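# Sort CO2 cylinders by weight into bin or tray

## Task

Weigh each CO2 cylinder on the scale and compare the reading with the weight stamped on it. Any cylinder whose reading is more than 2 g under its stamp goes into the scrap bin; releasing it from just above the bin's rim is allowed. Every other cylinder must end up lying flat on the floor of the tray. At the end, open the gripper and move the arm away. Nothing counts as placed if it only stays there because the robot is holding or propping it, and no cylinder may fall once the robot is removed.

## Robot and tools

ROBOT AND FRAME
One 7-joint arm with a two-finger parallel gripper. Every position is given in the scene frame, in metres. Its origin is on the table surface directly under the arm's base. +z points up, and +y is to the left when you face along +x. The base may sit slightly tilted. The reported hand position can be a little off, and more so when the arm is stretched far out.

GRIPPER GEOMETRY
The fingers extend along the gripper's own +z axis and close along its y axis. end_effector_position is the spot between the pads when closed, roughly 2 cm short of the fingertips. Closing pushes the tips about 10 mm further along +z.

execute_actions
Arguments: actions (a list holding one item or nothing) and an optional pictures flag (true/false).
- actions: [] commands nothing and returns the current state with camera images.
- Motion: {"rows": [[...], ...], "steps": N}. N is 5 to 15 control steps of 1/30 s each; it defaults to 15. One row is used per step, and the final row is reused if rows run out. There are 1 to 15 rows.
- Each row is one list of 8 numbers, each in [-1, 1]. The first seven are joint offsets in this order: waist, shoulder, upper arm roll, elbow, forearm roll, wrist pitch, wrist roll. They are scaled so 1.0 = 2.036 rad. Each offset is counted from the joint angles printed in the latest result that listed them. If no result in this scene has shown them yet, or on a second call within one reply, it is counted from where the arm is when the action begins. Offsets are not stacked from row to row. A row of zeros is not a pause: it drives the arm back to those reference angles.
- The 8th number is the gripper opening. It is absolute, not an offset: +1 is fully open (0.084 m between pads) and -1 is shut.
- Wait: {"steps": N} with N up to 300 sends nothing new. It returns once N steps have passed since the previous result, and your reply time counts toward N.

JOINT RANGES (rad)
waist -6.283 to 6.283; shoulder -2.059 to 2.094; upper arm roll -6.283 to 6.283; elbow -0.192 to 3.927; forearm roll -6.283 to 6.283; wrist pitch -1.693 to 3.142; wrist roll -6.283 to 6.283.
A call is rejected if it asks for more than 0.010 rad beyond an end, and then nothing is sent. The true ends may differ from these by up to 0.010 rad. A request past the true end is cut off there, and the result then reports "joint sent to its limit". That line may concern an earlier action that is still running. If the line is missing, that is no proof the joint has room left.

MOTION LIMITS
The joint targets move at most 3.14 rad/s, take 0.16 s to reach that speed, and all joints are slowed together so they finish at the same moment. On each step a target stays within 0.623 rad of the measured angle. If a step would shift the gripper over 70 mm from where it is, all targets are scaled back. Each result is reported 5 steps before its action ends, and those last steps run while you compose your next call. Between calls the arm keeps heading for the last row sent. It gives up once it has nearly stopped or after a HELD step; the fingers still finish opening or closing.

RESULT LINES
- State: end_effector_position (m), end_effector_quat_wxyz, and linear (m/s) and angular (rad/s) velocities.
- Joint positions / Joint velocities: the seven joints in column order (rad, rad/s), then the pad gap (m, m/s).
- grip_measured: the actual finger opening on the same -1..+1 scale as the command.
- "joint command not followed": a clearance check changed or blocked targets on some steps. Mounting blocks and posts count as part of the arm.
- HELD: on that step your row, or part of it, was not applied.
- MOTOR HOT appears from 65 °C. OVER-TEMPERATURE FAULT appears at 80 °C, when the brakes lock until the motors cool. Holding loads, even while you think, heats them.
- Torque fault: if contact torque hits a joint's load limit, the arm halts, backs that joint off a little, waits 10 s and drops the rest of the call. Load limits (N m): waist 47.5, shoulder 47.5, upper arm roll 28.5, elbow 28.5, forearm roll 28.5, wrist pitch 19, wrist roll 19. A carried object's weight adds to the load.

GRIPPING
To keep a part held, keep commanding an opening clearly below grip_measured; the larger the gap, the harder the squeeze. Each pad gives about 24 N on parts up to about 6 cm wide. Closing quickly can hit harder and may even spring the fingers open. Sending back the grip_measured value still presses lightly on parts up to about 6 cm wide, but wider parts may slip.

zoom_image
Arguments: camera ("cam_high", "cam_low" or "cam_wrist") and region [x0, y0, x1, y1] in pixels of that camera's latest full image. (0, 0) is the top-left corner, and the region is at most 504 by 504. Use it to read the stamped weights and the scale display.

CAMERAS
All three images are 896x504. cam_high and cam_low are fixed; cam_high sits at about [0.824, 0.031, 0.547] and cam_low at about [0.785, 0.773, 0.383]. cam_wrist rides on the hand, and its pose follows from the joint readings. The calibration given may be off by a few degrees and millimetres. Results with pictures list any camera whose numbers have changed.

finished_scene
Argument: scene, the number of the current scene. It ends that scene for good, and the result states whether the goal was met.

CAUTIONS
Do not let anything leave the table. Avoid dropping held parts, except releasing a rejected cylinder just above the bin rim. Avoid slamming, hard pushes and faults. Brief external tugs on held parts, or shoves on loose ones, can happen. Move smoothly and finish promptly.

Each tool is called after ">>>" by a JSON object that holds its "op" and its "data", one argument or row to a line.

## Session

>>> {"op": "execute_actions", "data": {
  "actions": []
}}

Scene clock: 0.00 s of 9600.00 s.
end_effector_position=(+0.0998, -0.3081, +0.3968) grip_measured=+1.00 end_effector_quat_wxyz=(-0.073, +0.804, +0.512, +0.293) end_effector_velocity=(+0.000, -0.000, -0.000) end_effector_angular_velocity=(-0.001, +0.001, +0.002)
Joint positions: [-2.091 -0.101 -0.077  1.074  0.474  2.077  2.669  0.084]
Joint velocities: [-0.    -0.002  0.001 -0.001  0.    -0.001 -0.    -0.   ]
Motor temperatures (°C, as the motors report them): [33 33 40 35 35 35 36]

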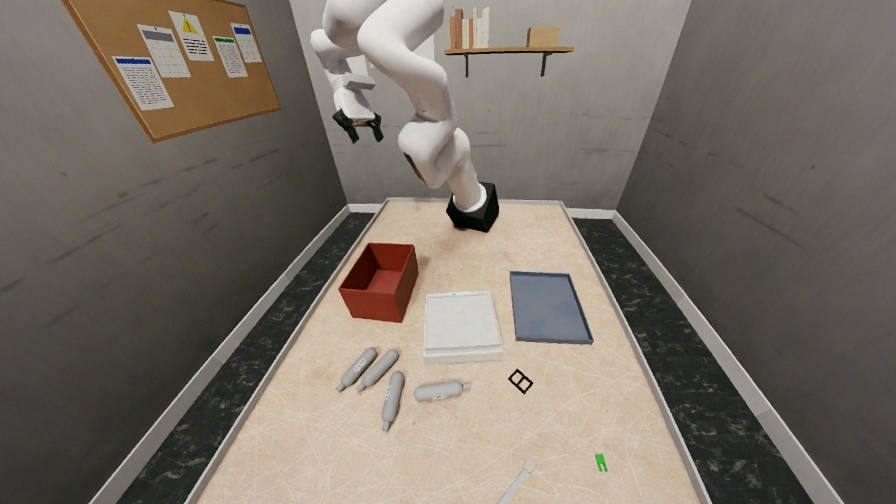

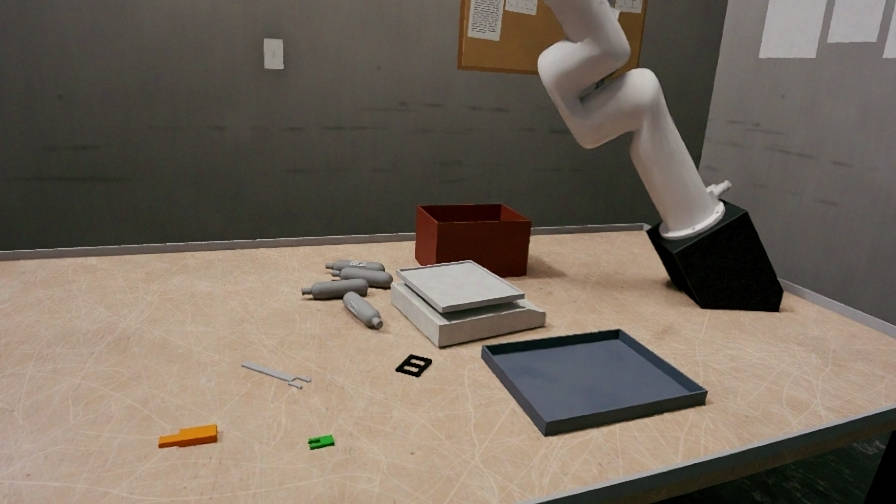

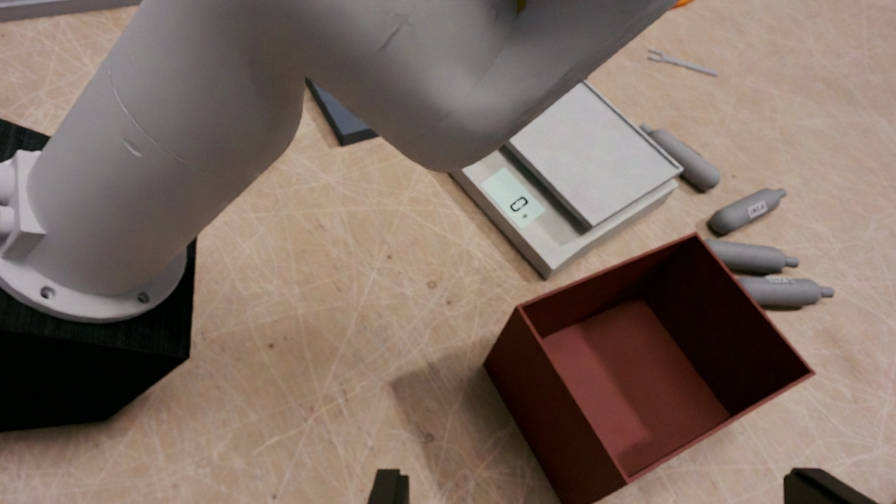

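>>> {"op": "zoom_image", "data": {
  "camera": "cam_high",
  "region": [320, 330, 500, 440]
}}

>>> {"op": "zoom_image", "data": {
  "camera": "cam_wrist",
  "region": [620, 110, 860, 320]
}}

>>> {"op": "zoom_image", "data": {
  "camera": "cam_low",
  "region": [290, 240, 560, 360]
}}

Region (320, 330, 500, 440) of cam_high's 896x504 image, scaled by 2.800, with more detail than that image has.

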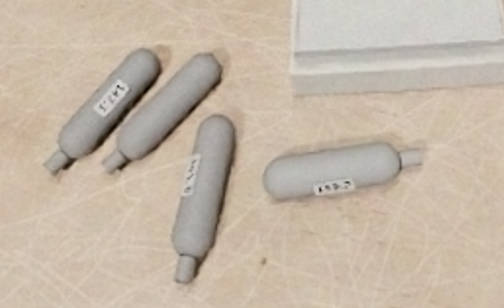

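Region (620, 110, 860, 320) of cam_wrist's 896x504 image, scaled by 2.100, with more detail than that image has; it fills the top 441 rows of this view, and the rest is white.

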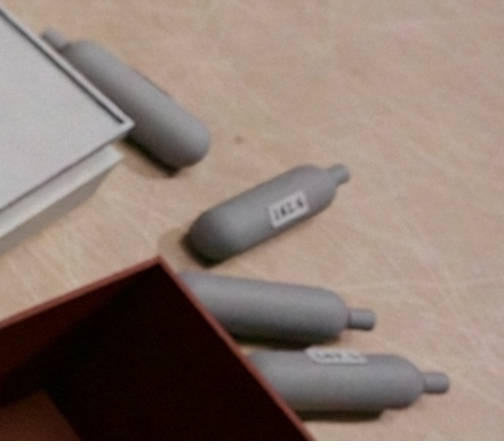

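Region (290, 240, 560, 360) of cam_low's 896x504 image, scaled by 1.867, with more detail than that image has.

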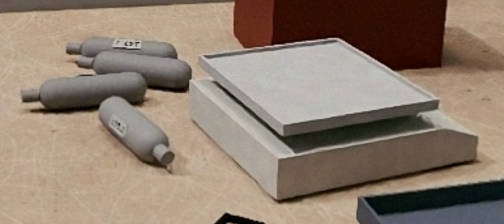

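>>> {"op": "execute_actions", "data": {
  "actions": [
    {"rows":[[0.98,-0.05,0.038,0.111,-0.4,-0.578,-0.569,1]]}
  ]
}}

>>> {"op": "execute_actions", "data": {
  "actions": [
    {"steps":45}
  ],
  "pictures": true
}}

Scene clock: 3.37 s of 9600.00 s.
end_effector_position=(+0.0753, -0.3852, +0.3789) grip_measured=+1.00 end_effector_quat_wxyz=(-0.272, +0.541, +0.786, +0.125) end_effector_velocity=(+0.056, -0.419, -0.046) end_effector_angular_velocity=(+0.309, +0.644, +3.436)
Joint positions: [-1.729 -0.152 -0.035  1.188  0.118  1.715  2.307  0.084]
Joint velocities: [ 1.376 -0.135  0.095  0.291 -1.186 -1.363 -1.363 -0.   ]
Motor temperatures (°C, as the motors report them): [33 33 40 36 35 35 36]
Steps of this call (steps 1 to 90: nothing new was sent; then 0.03 s passed at rest; steps 91 to 100: the first 10 steps of this action). Readings (joint positions):
91: [-2.091 -0.102 -0.077 1.074 0.474 2.077 2.668]
92: [-2.086 -0.102 -0.078 1.076 0.468 2.071 2.663]
94: [-2.041 -0.109 -0.077 1.091 0.420 2.023 2.614]
98: [-1.828 -0.141 -0.045 1.164 0.210 1.813 2.405]
100: the state above

Scene clock: 4.87 s of 9600.00 s.
end_effector_position=(+0.6158, -0.3307, +0.2064) grip_measured=+1.00 end_effector_quat_wxyz=(-0.151, -0.618, +0.770, -0.049) end_effector_velocity=(+0.290, +0.385, -0.022) end_effector_angular_velocity=(+0.385, -0.312, +1.044)
Joint positions: [-0.293 -0.201 -0.002  1.294 -0.316  0.948  1.556  0.084]
Joint velocities: [ 0.874 -0.012  0.008  0.028 -0.11  -0.209 -0.203 -0.   ]
Motor temperatures (°C, as the motors report them): [33 33 41 37 35 35 36]
Kept back: nothing.
Steps of this call (steps 1 to 5: the last 5 steps of your previous action; steps 6 to 45: the robot went on to your last target). Readings (joint positions):
1: [-1.685 -0.157 -0.032 1.197 0.081 1.671 2.263]
2: [-1.643 -0.160 -0.030 1.204 0.050 1.629 2.221]
4: [-1.565 -0.166 -0.026 1.217 -0.000 1.552 2.144]
8: [-1.426 -0.174 -0.020 1.235 -0.074 1.415 2.009]
45: the state above
camera_calibration (this result's frames):
cam_wrist: T_world_to_cam=[[-0.963834, 0.236754, 0.122355, 0.680497], [0.194938, 0.939378, -0.28208, 0.317173], [-0.181721, -0.248027, -0.951557, 0.358363], [0, 0, 0, 1]] pos_world=[0.659179, -0.370172, 0.347209]

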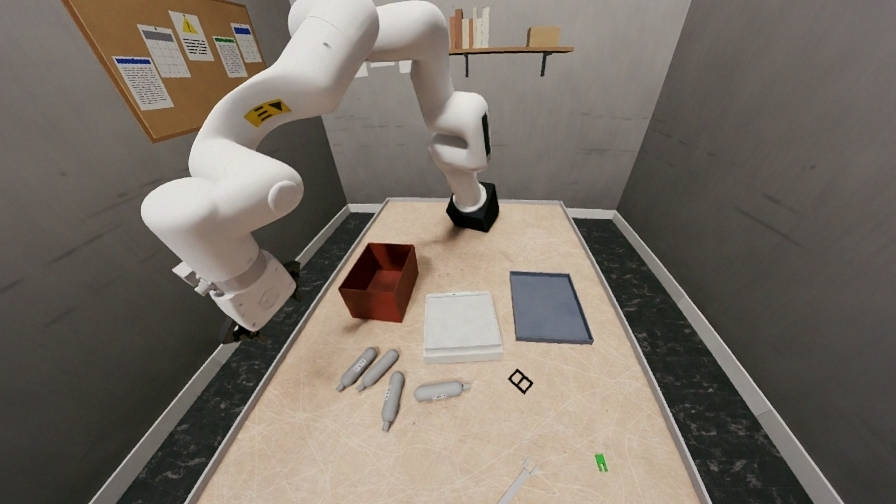

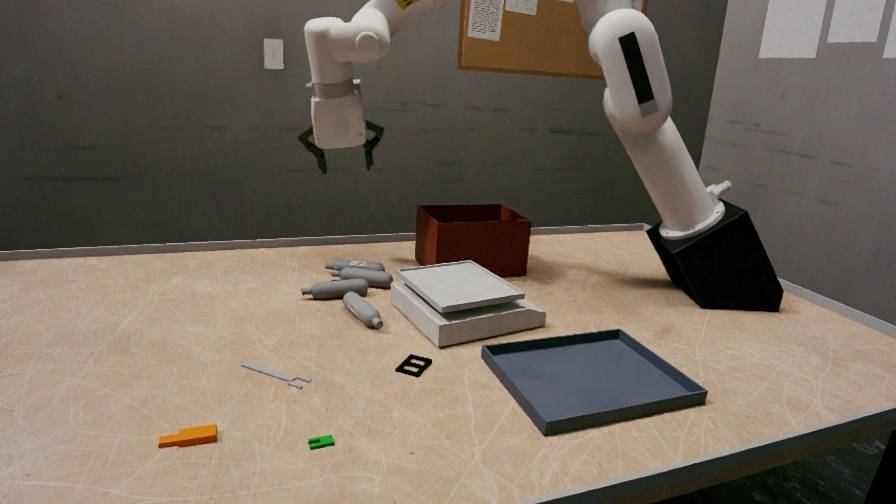

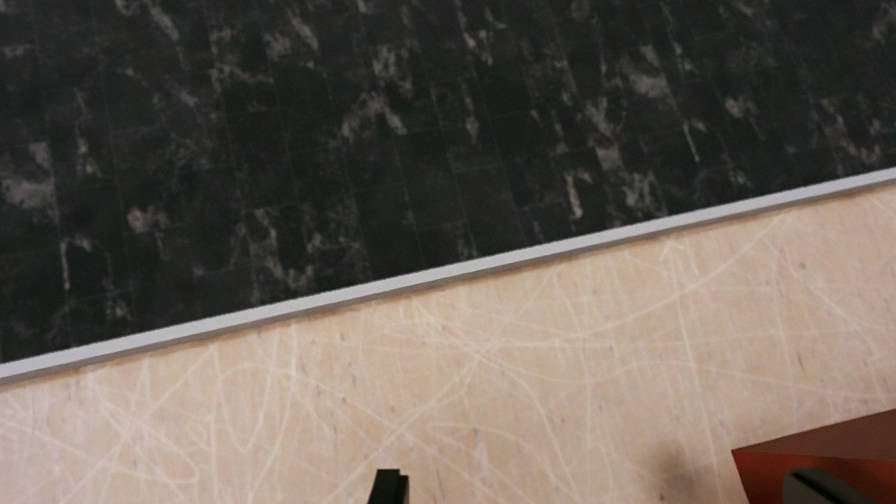

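>>> {"op": "execute_actions", "data": {
  "actions": [
    {"rows":[[0.232,0.033,0.001,-0.102,-0.012,-0.142,-0.023,1]]}
  ]
}}

>>> {"op": "execute_actions", "data": {
  "actions": [
    {"steps":30}
  ],
  "pictures": true
}}

Scene clock: 5.33 s of 9600.00 s.
end_effector_position=(+0.6702, -0.1337, +0.1485) grip_measured=+1.00 end_effector_quat_wxyz=(+0.039, +0.763, -0.644, +0.019) end_effector_velocity=(-0.023, +0.467, -0.166) end_effector_angular_velocity=(+0.523, -0.074, +0.737)
Joint positions: [ 0.056 -0.159 -0.     1.167 -0.338  0.756  1.514  0.084]
Joint velocities: [ 0.699  0.153 -0.    -0.465 -0.014 -0.551 -0.026 -0.   ]
Motor temperatures (°C, as the motors report them): [33 33 41 37 35 35 36]
Steps of this call (steps 1 to 4: the robot went on to your last target; steps 5 to 14: the first 10 steps of this action). Readings (joint positions):
5: [-0.150 -0.202 0.001 1.298 -0.333 0.913 1.523]
6: [-0.127 -0.202 0.002 1.296 -0.335 0.903 1.521]
8: [-0.083 -0.195 -0.000 1.268 -0.335 0.865 1.519]
12: [0.010 -0.169 -0.000 1.198 -0.337 0.793 1.516]
14: the state above

Scene clock: 6.33 s of 9600.00 s.
end_effector_position=(+0.6609, -0.0506, +0.1245) grip_measured=+1.00 end_effector_quat_wxyz=(-0.003, +0.804, -0.594, -0.002) end_effector_velocity=(-0.001, -0.000, -0.000) end_effector_angular_velocity=(-0.001, +0.001, +0.001)
Joint positions: [ 0.179 -0.133  0.     1.086 -0.34   0.659  1.509  0.084]
Joint velocities: [ 0.    -0.    -0.    -0.001 -0.001  0.001  0.    -0.   ]
Motor temperatures (°C, as the motors report them): [33 33 41 37 35 35 36]
Kept back: nothing.
Steps of this call (steps 1 to 5: the last 5 steps of your previous action; steps 6 to 30: the robot went on to your last target). Readings (joint positions):
1: [0.080 -0.154 -0.000 1.152 -0.338 0.737 1.513]
2: [0.103 -0.149 0.000 1.136 -0.339 0.719 1.512]
4: [0.145 -0.140 0.002 1.108 -0.339 0.687 1.511]
8: [0.173 -0.134 0.002 1.090 -0.340 0.664 1.510]
30: the state above
The arm was judged still, so your last target was given up. Only a new action makes it travel on or press farther. Fingers that are still opening or closing keep moving.
camera_calibration (this result's frames):
cam_wrist: T_world_to_cam=[[-0.956318, -0.292109, 0.0112703, 0.649773], [-0.291868, 0.956267, 0.0191347, 0.307193], [-0.0163668, 0.0150094, -0.999753, 0.268195], [0, 0, 0, 1]] pos_world=[0.715439, -0.107979, 0.254928]

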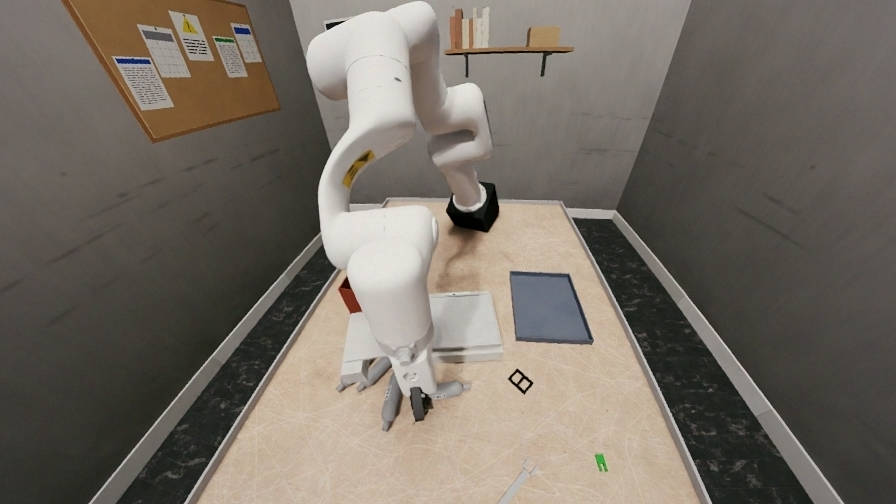

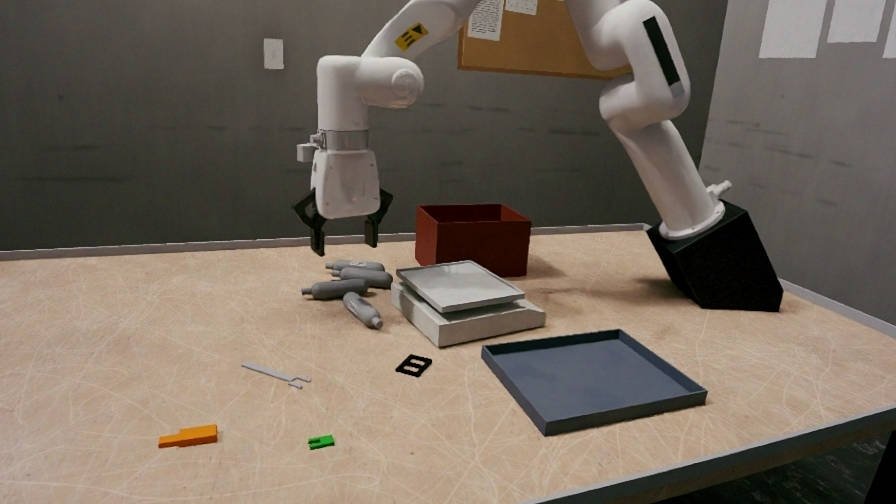

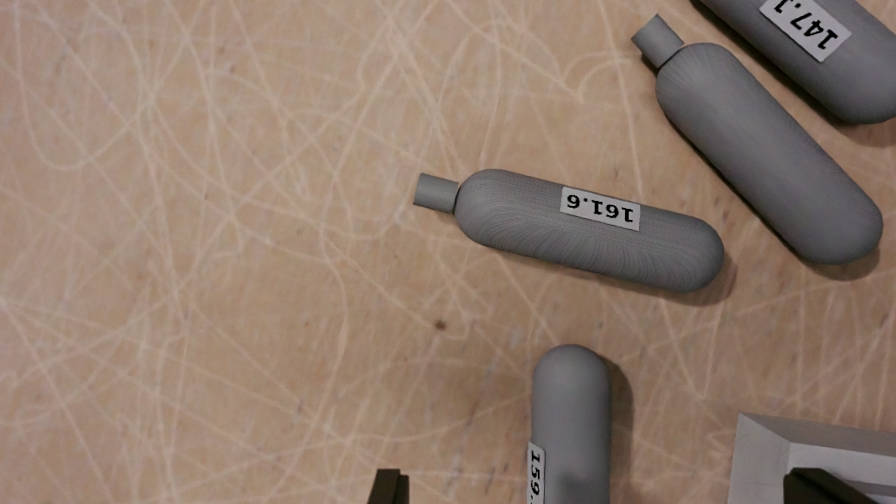

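>>> {"op": "execute_actions", "data": {
  "actions": [
    {"rows":[[-0.012,0.02,0,-0.02,-0.01,-0.04,0.01,0.5],[-0.012,0.02,0,-0.02,-0.01,-0.04,0.01,0.5],[-0.012,0.02,0,-0.02,-0.01,-0.04,0.01,0.5],[-0.012,0.02,0,-0.02,-0.01,-0.04,0.01,0.5],[-0.02,0.05,0,-0.015,-0.02,-0.065,0.02,0.5],[-0.02,0.05,0,-0.015,-0.02,-0.065,0.02,0.5],[-0.02,0.05,0,-0.015,-0.02,-0.065,0.02,0.5],[-0.028,0.08,0,-0.009,-0.028,-0.09,0.028,0.5],[-0.028,0.08,0,-0.009,-0.028,-0.09,0.028,0.5],[-0.028,0.08,0,-0.009,-0.028,-0.09,0.028,0.5],[-0.0344,0.108,0,-0.0034,-0.0363,-0.1135,0.035,0.5]]}
  ]
}}

>>> {"op": "execute_actions", "data": {
  "actions": [
    {"steps":25}
  ],
  "pictures": true
}}

Scene clock: 7.23 s of 9600.00 s.
end_effector_position=(+0.6503, -0.0539, +0.0674) grip_measured=+0.49 end_effector_quat_wxyz=(+0.000, +0.800, -0.600, -0.002) end_effector_velocity=(+0.007, -0.008, -0.251) end_effector_angular_velocity=(+0.001, -0.027, -0.061)
Joint positions: [ 0.137 -0.023  0.     1.06  -0.382  0.521  1.551  0.065]
Joint velocities: [-0.172  0.637  0.007  0.131 -0.183 -0.551  0.179 -0.   ]
Motor temperatures (°C, as the motors report them): [33 33 41 37 35 35 36]
Steps of this call (steps 1 to 17: nothing new was sent; steps 18 to 27: the first 10 steps of this action). Readings (joint positions):
18: [0.179 -0.133 0.000 1.086 -0.340 0.658 1.509]
19: [0.178 -0.132 0.001 1.085 -0.342 0.652 1.511]
21: [0.168 -0.117 0.002 1.071 -0.350 0.617 1.519]
25: [0.148 -0.062 -0.000 1.054 -0.370 0.557 1.539]
27: the state above

Scene clock: 8.07 s of 9600.00 s.
end_effector_position=(+0.6475, -0.0541, +0.0235) grip_measured=+0.49 end_effector_quat_wxyz=(-0.001, +0.798, -0.603, -0.003) end_effector_velocity=(-0.001, +0.001, -0.001) end_effector_angular_velocity=(+0.001, +0.001, +0.001)
Joint positions: [ 0.109  0.086  0.     1.08  -0.414  0.428  1.581  0.065]
Joint velocities: [-0.     0.001  0.001 -0.001  0.    -0.001 -0.001  0.   ]
Motor temperatures (°C, as the motors report them): [33 33 41 37 35 35 36]
Kept back: nothing.
Steps of this call (steps 1 to 5: the last 5 steps of your previous action; steps 6 to 25: the robot went on to your last target). Readings (joint positions):
1: [0.131 -0.003 0.000 1.063 -0.387 0.505 1.556]
2: [0.127 0.015 0.000 1.065 -0.393 0.490 1.562]
4: [0.117 0.054 0.000 1.073 -0.404 0.457 1.572]
8: [0.110 0.082 0.000 1.077 -0.412 0.434 1.579]
25: the state above
camera_calibration (this result's frames):
cam_wrist: T_world_to_cam=[[-0.962571, -0.270665, 0.0140575, 0.642233], [-0.270386, 0.962565, 0.0189681, 0.295076], [-0.0186652, 0.0144572, -0.999721, 0.168422], [0, 0, 0, 1]] pos_world=[0.701123, -0.112634, 0.15375]

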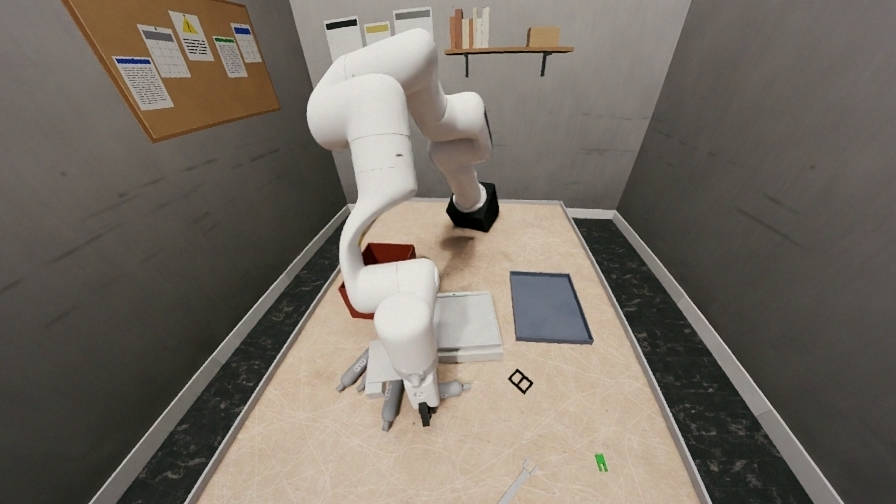

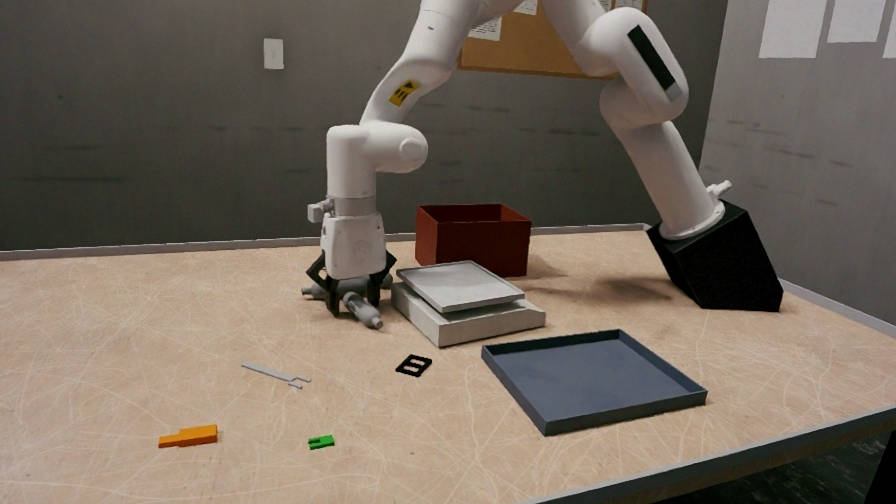

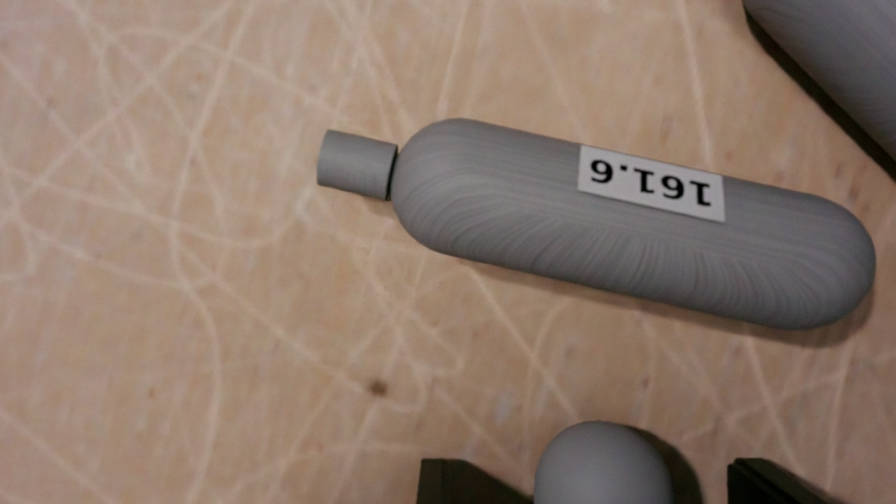

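>>> {"op": "execute_actions", "data": {
  "actions": [
    {"rows":[[0,0,0,0,0,0,0,0.1],[0,0,0,0,0,0,0,-0.1],[0,0,0,0,0,0,0,-0.25],[0,0,0,0,0,0,0,-0.4],[0,0,0,0,0,0,0,-0.6],[0,0,0,0,0,0,0,-0.8]]}
  ]
}}

>>> {"op": "execute_actions", "data": {
  "actions": [
    {"rows":[[0.035,-0.135,0,-0.015,0.04,0.115,-0.03,-0.8]]}
  ]
}}

>>> {"op": "execute_actions", "data": {
  "actions": [
    {"steps":15}
  ]
}}

Scene clock: 8.70 s of 9600.00 s.
end_effector_position=(+0.6480, -0.0541, +0.0238) grip_measured=-0.33 end_effector_quat_wxyz=(-0.002, +0.798, -0.603, -0.003) end_effector_velocity=(+0.000, -0.000, -0.000) end_effector_angular_velocity=(+0.000, +0.000, -0.001)
Joint positions: [ 0.109  0.086  0.001  1.08  -0.414  0.427  1.581  0.03 ]
Joint velocities: [-0.     0.001 -0.     0.002  0.001  0.    -0.    -0.   ]
Motor temperatures (°C, as the motors report them): [33 33 40 37 35 35 36]
Steps of this call (steps 1 to 9: the robot went on to your last target; steps 10 to 19: the first 10 steps of this action). Readings (joint positions):
10: [0.109 0.086 0.000 1.080 -0.414 0.428 1.581]
11: [0.109 0.086 0.000 1.080 -0.414 0.428 1.581]
13: [0.109 0.086 0.000 1.080 -0.414 0.428 1.581]
17: [0.109 0.086 0.001 1.080 -0.414 0.427 1.581]
19: the state above

Scene clock: 9.20 s of 9600.00 s.
end_effector_position=(+0.6606, -0.0526, +0.1286) grip_measured=-0.33 end_effector_quat_wxyz=(-0.011, +0.798, -0.602, +0.008) end_effector_velocity=(+0.029, +0.005, +0.255) end_effector_angular_velocity=(+0.044, -0.143, +0.002)
Joint positions: [ 0.171 -0.156  0.002  1.059 -0.344  0.626  1.528  0.03 ]
Joint velocities: [ 0.135 -0.555  0.011 -0.014  0.146  0.406 -0.109 -0.   ]
Motor temperatures (°C, as the motors report them): [33 33 40 37 35 35 36]
Steps of this call (steps 1 to 5: the last 5 steps of your previous action; steps 6 to 15: the first 10 steps of this action, its rows measured from where the robot was after step 5). Readings (joint positions):
5: [0.109 0.086 0.001 1.080 -0.414 0.427 1.581]
6: [0.109 0.086 0.000 1.080 -0.414 0.428 1.580]
7: [0.110 0.082 0.000 1.078 -0.412 0.433 1.579]
9: [0.121 0.043 -0.002 1.067 -0.399 0.474 1.569]
13: [0.158 -0.101 0.001 1.062 -0.359 0.585 1.539]
15: the state above

Scene clock: 9.70 s of 9600.00 s.
end_effector_position=(+0.6550, -0.0524, +0.1394) grip_measured=-0.33 end_effector_quat_wxyz=(-0.008, +0.799, -0.602, +0.002) end_effector_velocity=(-0.000, +0.000, +0.001) end_effector_angular_velocity=(+0.001, -0.000, -0.001)
Joint positions: [ 0.18  -0.188  0.     1.049 -0.333  0.661  1.52   0.03 ]
Joint velocities: [ 0.001 -0.003 -0.    -0.002  0.001  0.001  0.    -0.   ]
Motor temperatures (°C, as the motors report them): [33 33 40 37 35 35 36]
Kept back: nothing.
Steps of this call (steps 1 to 5: the last 5 steps of your previous action; steps 6 to 15: the robot went on to your last target). Readings (joint positions):
1: [0.175 -0.170 0.002 1.058 -0.340 0.637 1.525]
2: [0.177 -0.178 0.002 1.056 -0.338 0.645 1.523]
4: [0.179 -0.183 0.000 1.050 -0.335 0.655 1.521]
8: [0.180 -0.185 -0.000 1.047 -0.333 0.660 1.520]
15: the state above

>>> {"op": "execute_actions", "data": {
  "actions": [
    {"rows":[[0.039,-0.162,0,-0.287,-0.12,-0.089,0.231,-0.8]]}
  ]
}}

>>> {"op": "execute_actions", "data": {
  "actions": [
    {"steps":20}
  ],
  "pictures": true
}}

Scene clock: 10.20 s of 9600.00 s.
end_effector_position=(+0.5626, -0.0250, +0.1309) grip_measured=-0.33 end_effector_quat_wxyz=(+0.001, +0.773, -0.635, +0.003) end_effector_velocity=(-0.401, +0.113, -0.042) end_effector_angular_velocity=(-0.008, +0.028, -0.326)
Joint positions: [ 0.226 -0.377  0.001  0.714 -0.473  0.558  1.789  0.03 ]
Joint velocities: [ 0.186 -0.778 -0.002 -1.37  -0.572 -0.422  1.102 -0.   ]
Motor temperatures (°C, as the motors report them): [33 33 40 37 35 35 36]
Steps of this call (steps 1 to 5: the robot went on to your last target; steps 6 to 15: the first 10 steps of this action). Readings (joint positions):
6: [0.180 -0.189 0.000 1.049 -0.333 0.661 1.520]
7: [0.181 -0.191 0.000 1.045 -0.335 0.659 1.524]
9: [0.187 -0.217 -0.001 1.000 -0.355 0.643 1.563]
13: [0.213 -0.325 0.001 0.807 -0.434 0.586 1.714]
15: the state above

Scene clock: 10.87 s of 9600.00 s.
end_effector_position=(+0.4869, -0.0041, +0.1219) grip_measured=-0.33 end_effector_quat_wxyz=(+0.000, +0.754, -0.657, -0.002) end_effector_velocity=(-0.002, +0.000, -0.001) end_effector_angular_velocity=(+0.000, +0.002, -0.001)
Joint positions: [ 0.26  -0.518  0.     0.466 -0.577  0.48   1.99   0.03 ]
Joint velocities: [ 0.001 -0.003 -0.    -0.006 -0.001 -0.     0.003 -0.   ]
Motor temperatures (°C, as the motors report them): [33 33 40 38 35 35 36]
Kept back: nothing.
Steps of this call (steps 1 to 5: the last 5 steps of your previous action; steps 6 to 20: the robot went on to your last target). Readings (joint positions):
1: [0.232 -0.403 0.001 0.668 -0.492 0.544 1.826]
2: [0.238 -0.429 0.001 0.623 -0.511 0.530 1.862]
4: [0.249 -0.475 0.001 0.541 -0.544 0.505 1.927]
8: [0.258 -0.509 0.001 0.479 -0.570 0.485 1.977]
20: the state above
camera_calibration (this result's frames):
cam_wrist: T_world_to_cam=[[-0.990623, -0.135799, 0.0150126, 0.51394], [-0.135583, 0.990658, 0.0146163, 0.136659], [-0.0168573, 0.0124438, -0.99978, 0.262289], [0, 0, 0, 1]] pos_world=[0.532071, -0.0688531, 0.252518]

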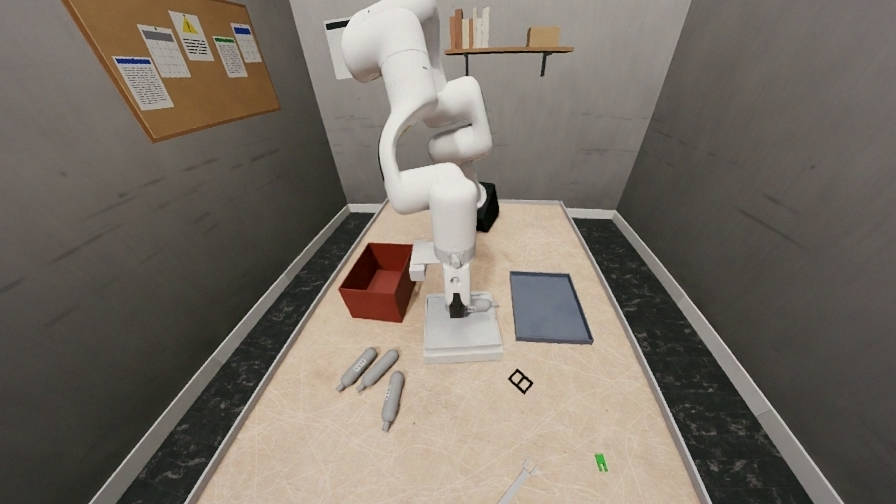

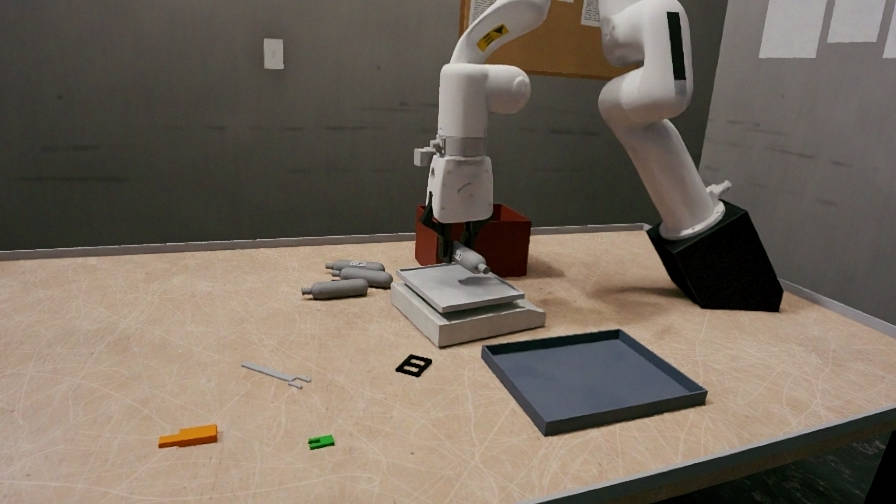

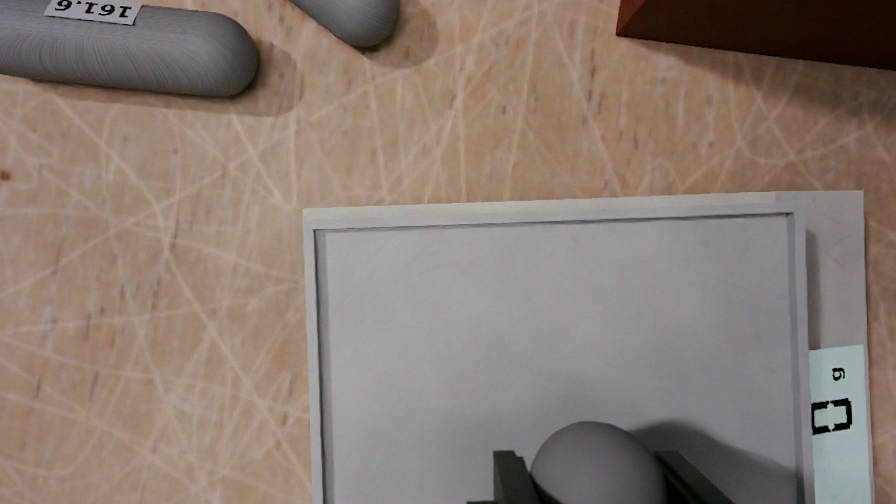

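>>> {"op": "execute_actions", "data": {
  "actions": [
    {"rows":[[-0.03,0.005,0,0,0.02,-0.02,-0.04,-0.8],[-0.03,0.005,0,0,0.02,-0.02,-0.04,-0.8],[-0.03,0.005,0,0,0.02,-0.02,-0.04,-0.8],[-0.03,0.005,0,0,0.02,-0.02,-0.04,-0.8],[-0.03,0.005,0,0,0.02,-0.02,-0.04,-0.8],[-0.038,0.028,0,0.001,0.002,-0.04,-0.033,-0.8],[-0.038,0.028,0,0.001,0.002,-0.04,-0.033,-0.8],[-0.038,0.028,0,0.001,0.002,-0.04,-0.033,-0.8],[-0.0455,0.051,0,0.002,-0.016,-0.061,-0.024,-0.8]]}
  ]
}}

>>> {"op": "execute_actions", "data": {
  "actions": [
    {"steps":20}
  ]
}}

>>> {"op": "execute_actions", "data": {
  "actions": []
}}

>>> {"op": "zoom_image", "data": {
  "camera": "cam_low",
  "region": [380, 220, 560, 350]
}}

Scene clock: 11.90 s of 9600.00 s.
end_effector_position=(+0.4901, -0.0210, +0.1052) grip_measured=-0.33 end_effector_quat_wxyz=(-0.001, +0.757, -0.653, -0.001) end_effector_velocity=(-0.020, +0.009, -0.126) end_effector_angular_velocity=(+0.009, +0.020, +0.146)
Joint positions: [ 0.187 -0.468  0.     0.468 -0.569  0.406  1.925  0.03 ]
Joint velocities: [-0.17   0.433  0.01   0.001 -0.329 -0.421  0.12  -0.   ]
Motor temperatures (°C, as the motors report them): [33 33 40 38 35 35 36]
Steps of this call (steps 1 to 15: the robot went on to your last target; steps 16 to 21: nothing new was sent; steps 22 to 31: the first 10 steps of this action). Readings (joint positions):
22: [0.259 -0.518 0.000 0.465 -0.577 0.480 1.989]
23: [0.256 -0.517 0.001 0.465 -0.574 0.477 1.984]
25: [0.231 -0.513 0.002 0.465 -0.557 0.460 1.949]
29: [0.198 -0.493 -0.001 0.468 -0.554 0.428 1.922]
31: the state above

Scene clock: 12.57 s of 9600.00 s.
end_effector_position=(+0.4874, -0.0197, +0.0898) grip_measured=-0.33 end_effector_quat_wxyz=(-0.000, +0.762, -0.647, -0.003) end_effector_velocity=(-0.000, +0.000, -0.001) end_effector_angular_velocity=(-0.000, +0.002, +0.001)
Joint positions: [ 0.167 -0.414  0.     0.47  -0.609  0.356  1.941  0.03 ]
Joint velocities: [-0.     0.002  0.001  0.001  0.001  0.001 -0.001 -0.   ]
Motor temperatures (°C, as the motors report them): [33 33 40 38 35 35 36]
Kept back: nothing.
Steps of this call (steps 1 to 5: the last 5 steps of your previous action; steps 6 to 20: the robot went on to your last target). Readings (joint positions):
1: [0.181 -0.452 0.000 0.468 -0.581 0.391 1.929]
2: [0.176 -0.437 0.000 0.469 -0.591 0.379 1.933]
4: [0.171 -0.422 0.000 0.468 -0.602 0.367 1.938]
8: [0.168 -0.416 0.000 0.470 -0.608 0.358 1.940]
20: the state above

Scene clock: 12.57 s of 9600.00 s.
end_effector_position=(+0.4874, -0.0197, +0.0898) grip_measured=-0.33 end_effector_quat_wxyz=(-0.000, +0.762, -0.647, -0.003) end_effector_velocity=(-0.000, +0.000, -0.001) end_effector_angular_velocity=(-0.000, +0.002, +0.001)
Joint positions: [ 0.167 -0.414  0.     0.47  -0.609  0.356  1.941  0.03 ]
Joint velocities: [-0.     0.002  0.001  0.001  0.001  0.001 -0.001 -0.   ]
Motor temperatures (°C, as the motors report them): [33 33 40 38 35 35 36]
Kept back: nothing.
camera_calibration (this result's frames):
cam_wrist: T_world_to_cam=[[-0.986773, -0.161295, 0.01624, 0.510261], [-0.161001, 0.986789, 0.0180707, 0.164663], [-0.0189401, 0.015217, -0.999705, 0.231399], [0, 0, 0, 1]] pos_world=[0.534406, -0.0837063, 0.220069]

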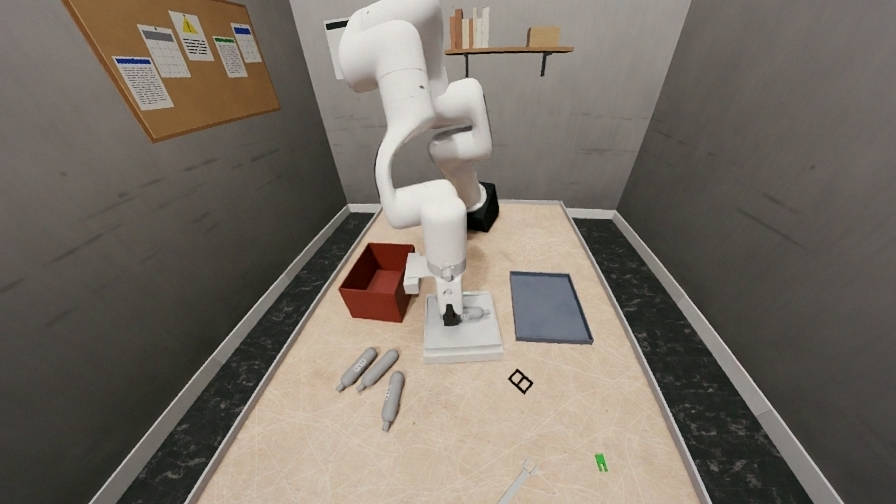

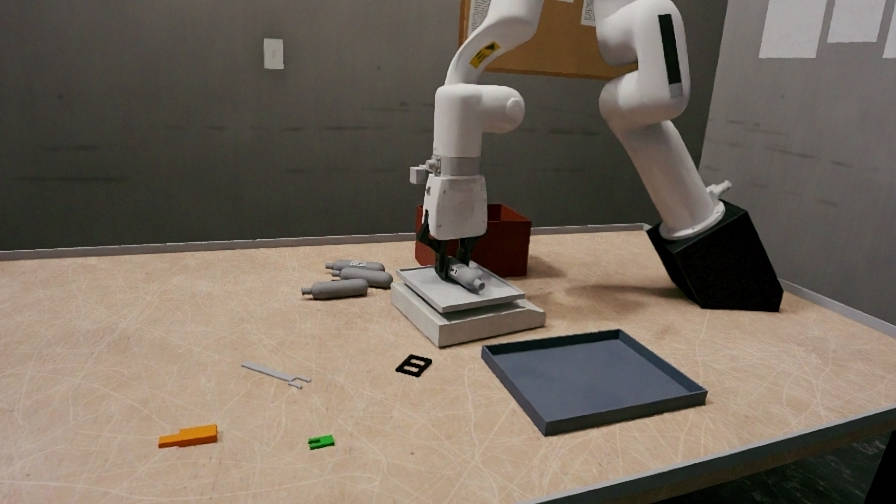

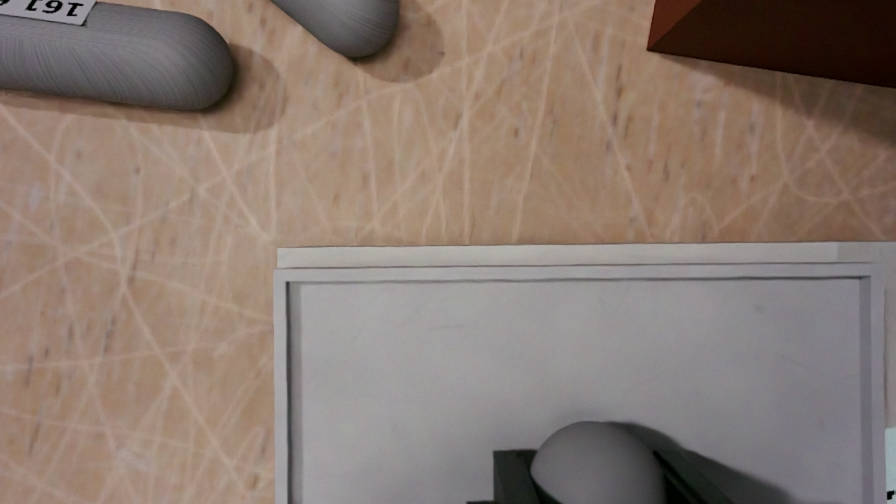

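Region (380, 220, 560, 350) of cam_low's 896x504 image, scaled by 2.800, with more detail than that image has.

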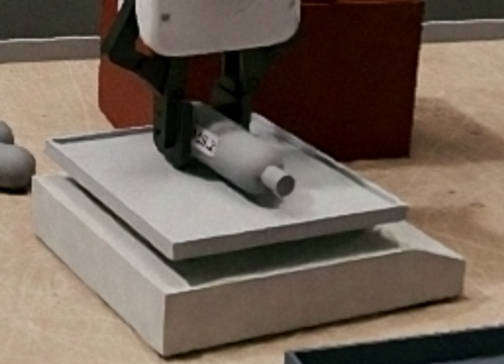

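>>> {"op": "execute_actions", "data": {
  "actions": [
    {"rows":[[0,0,0,0,0,0,0,-0.3],[0,0,0,0,0,0,0,-0.2],[0,0,0,0,0,0,0,-0.05],[0,0,0,0,0,0,0,0.1],[0,0,0,0,0,0,0,0.3]],"steps":10}
  ]
}}

>>> {"op": "execute_actions", "data": {
  "actions": [
    {"rows":[[0.06,-0.10,0,0,0.05,0.105,0.01,0.3]]}
  ]
}}

>>> {"op": "execute_actions", "data": {
  "actions": [
    {"steps":40}
  ],
  "pictures": true
}}

Scene clock: 12.97 s of 9600.00 s.
end_effector_position=(+0.4877, -0.0197, +0.0900) grip_measured=+0.17 end_effector_quat_wxyz=(-0.001, +0.763, -0.647, -0.003) end_effector_velocity=(-0.001, -0.000, +0.000) end_effector_angular_velocity=(-0.000, +0.001, -0.000)
Joint positions: [ 0.167 -0.414  0.     0.47  -0.609  0.356  1.941  0.051]
Joint velocities: [ 0.    -0.002 -0.001 -0.002  0.     0.    -0.001  0.204]
Motor temperatures (°C, as the motors report them): [33 33 40 38 35 35 36]
Steps of this call (steps 1 to 7: the robot went on to your last target; steps 8 to 12: the first 5 steps of this action). Readings (joint positions):
8: [0.167 -0.414 0.000 0.470 -0.609 0.356 1.941]
9: [0.167 -0.414 0.000 0.470 -0.609 0.356 1.941]
11: [0.167 -0.414 0.000 0.470 -0.609 0.356 1.941]
12: the state above

Scene clock: 13.47 s of 9600.00 s.
end_effector_position=(+0.4945, -0.0085, +0.1502) grip_measured=+0.29 end_effector_quat_wxyz=(-0.009, +0.744, -0.668, +0.004) end_effector_velocity=(-0.048, +0.005, +0.019) end_effector_angular_velocity=(-0.001, +0.121, -0.053)
Joint positions: [ 0.281 -0.607  0.001  0.473 -0.515  0.552  1.96   0.056]
Joint velocities: [ 0.096 -0.133 -0.018 -0.055  0.089  0.212  0.018 -0.   ]
Motor temperatures (°C, as the motors report them): [33 33 40 38 35 35 36]
Steps of this call (steps 1 to 5: the last 5 steps of your previous action; steps 6 to 15: the first 10 steps of this action, its rows measured from where the robot was after step 5). Readings (joint positions):
5: [0.167 -0.414 0.000 0.470 -0.609 0.356 1.941]
6: [0.167 -0.414 0.000 0.470 -0.609 0.356 1.941]
7: [0.170 -0.418 0.000 0.469 -0.607 0.362 1.941]
9: [0.196 -0.459 -0.001 0.467 -0.584 0.411 1.946]
13: [0.270 -0.589 0.002 0.475 -0.525 0.532 1.958]
15: the state above

Scene clock: 14.80 s of 9600.00 s.
end_effector_position=(+0.4913, -0.0079, +0.1522) grip_measured=+0.29 end_effector_quat_wxyz=(-0.006, +0.743, -0.670, +0.001) end_effector_velocity=(-0.000, +0.000, -0.000) end_effector_angular_velocity=(+0.000, +0.001, +0.000)
Joint positions: [ 0.289 -0.618  0.     0.47  -0.508  0.57   1.961  0.056]
Joint velocities: [ 0.     0.002  0.     0.     0.    -0.     0.     0.   ]
Motor temperatures (°C, as the motors report them): [33 33 40 38 35 35 36]
Kept back: nothing.
Steps of this call (steps 1 to 5: the last 5 steps of your previous action; steps 6 to 30: the robot went on to your last target; steps 31 to 40: nothing new was sent). Readings (joint positions):
1: [0.284 -0.610 0.001 0.471 -0.513 0.558 1.960]
2: [0.285 -0.612 0.000 0.470 -0.511 0.562 1.960]
4: [0.287 -0.614 0.000 0.469 -0.509 0.566 1.961]
8: [0.288 -0.616 0.000 0.469 -0.508 0.569 1.961]
40: the state above
The arm was judged still, so your last target was given up. Only a new action makes it travel on or press farther. Fingers that are still opening or closing keep moving.
camera_calibration (this result's frames):
cam_wrist: T_world_to_cam=[[-0.994797, -0.101835, 0.00304828, 0.521408], [-0.101758, 0.994622, 0.0192922, 0.123292], [-0.0049965, 0.0188816, -0.999809, 0.286888], [0, 0, 0, 1]] pos_world=[0.532674, -0.0749479, 0.282865]

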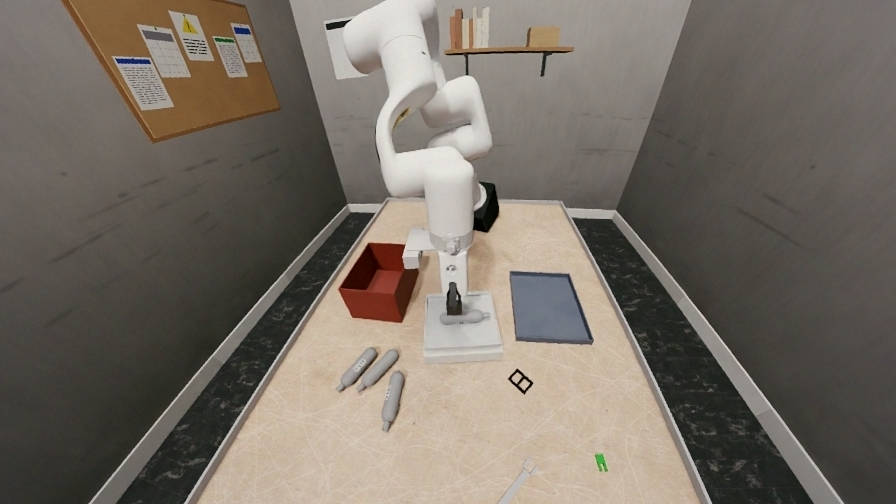

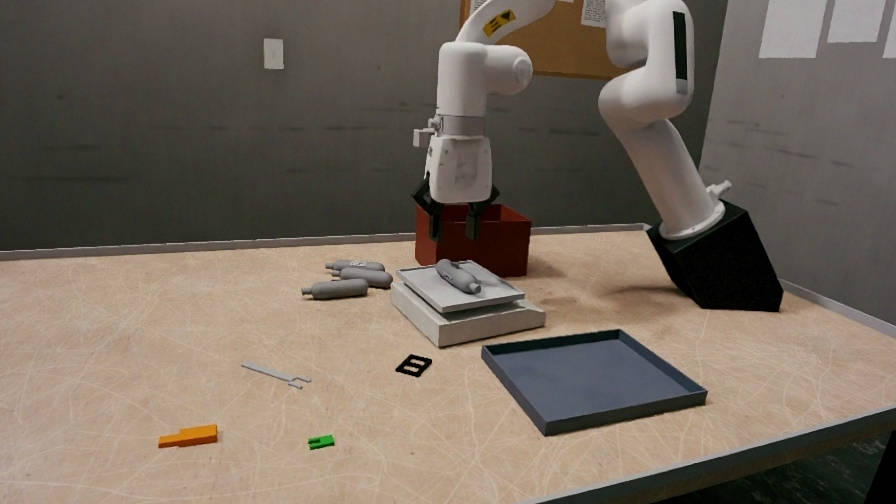

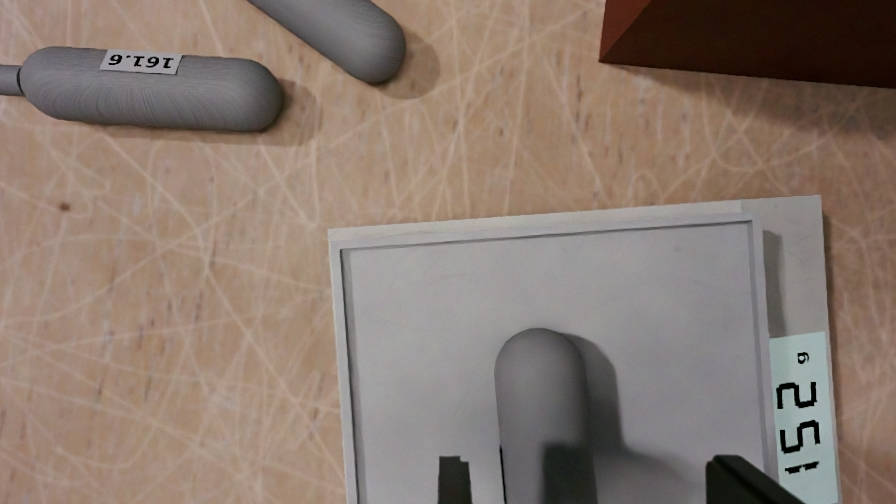

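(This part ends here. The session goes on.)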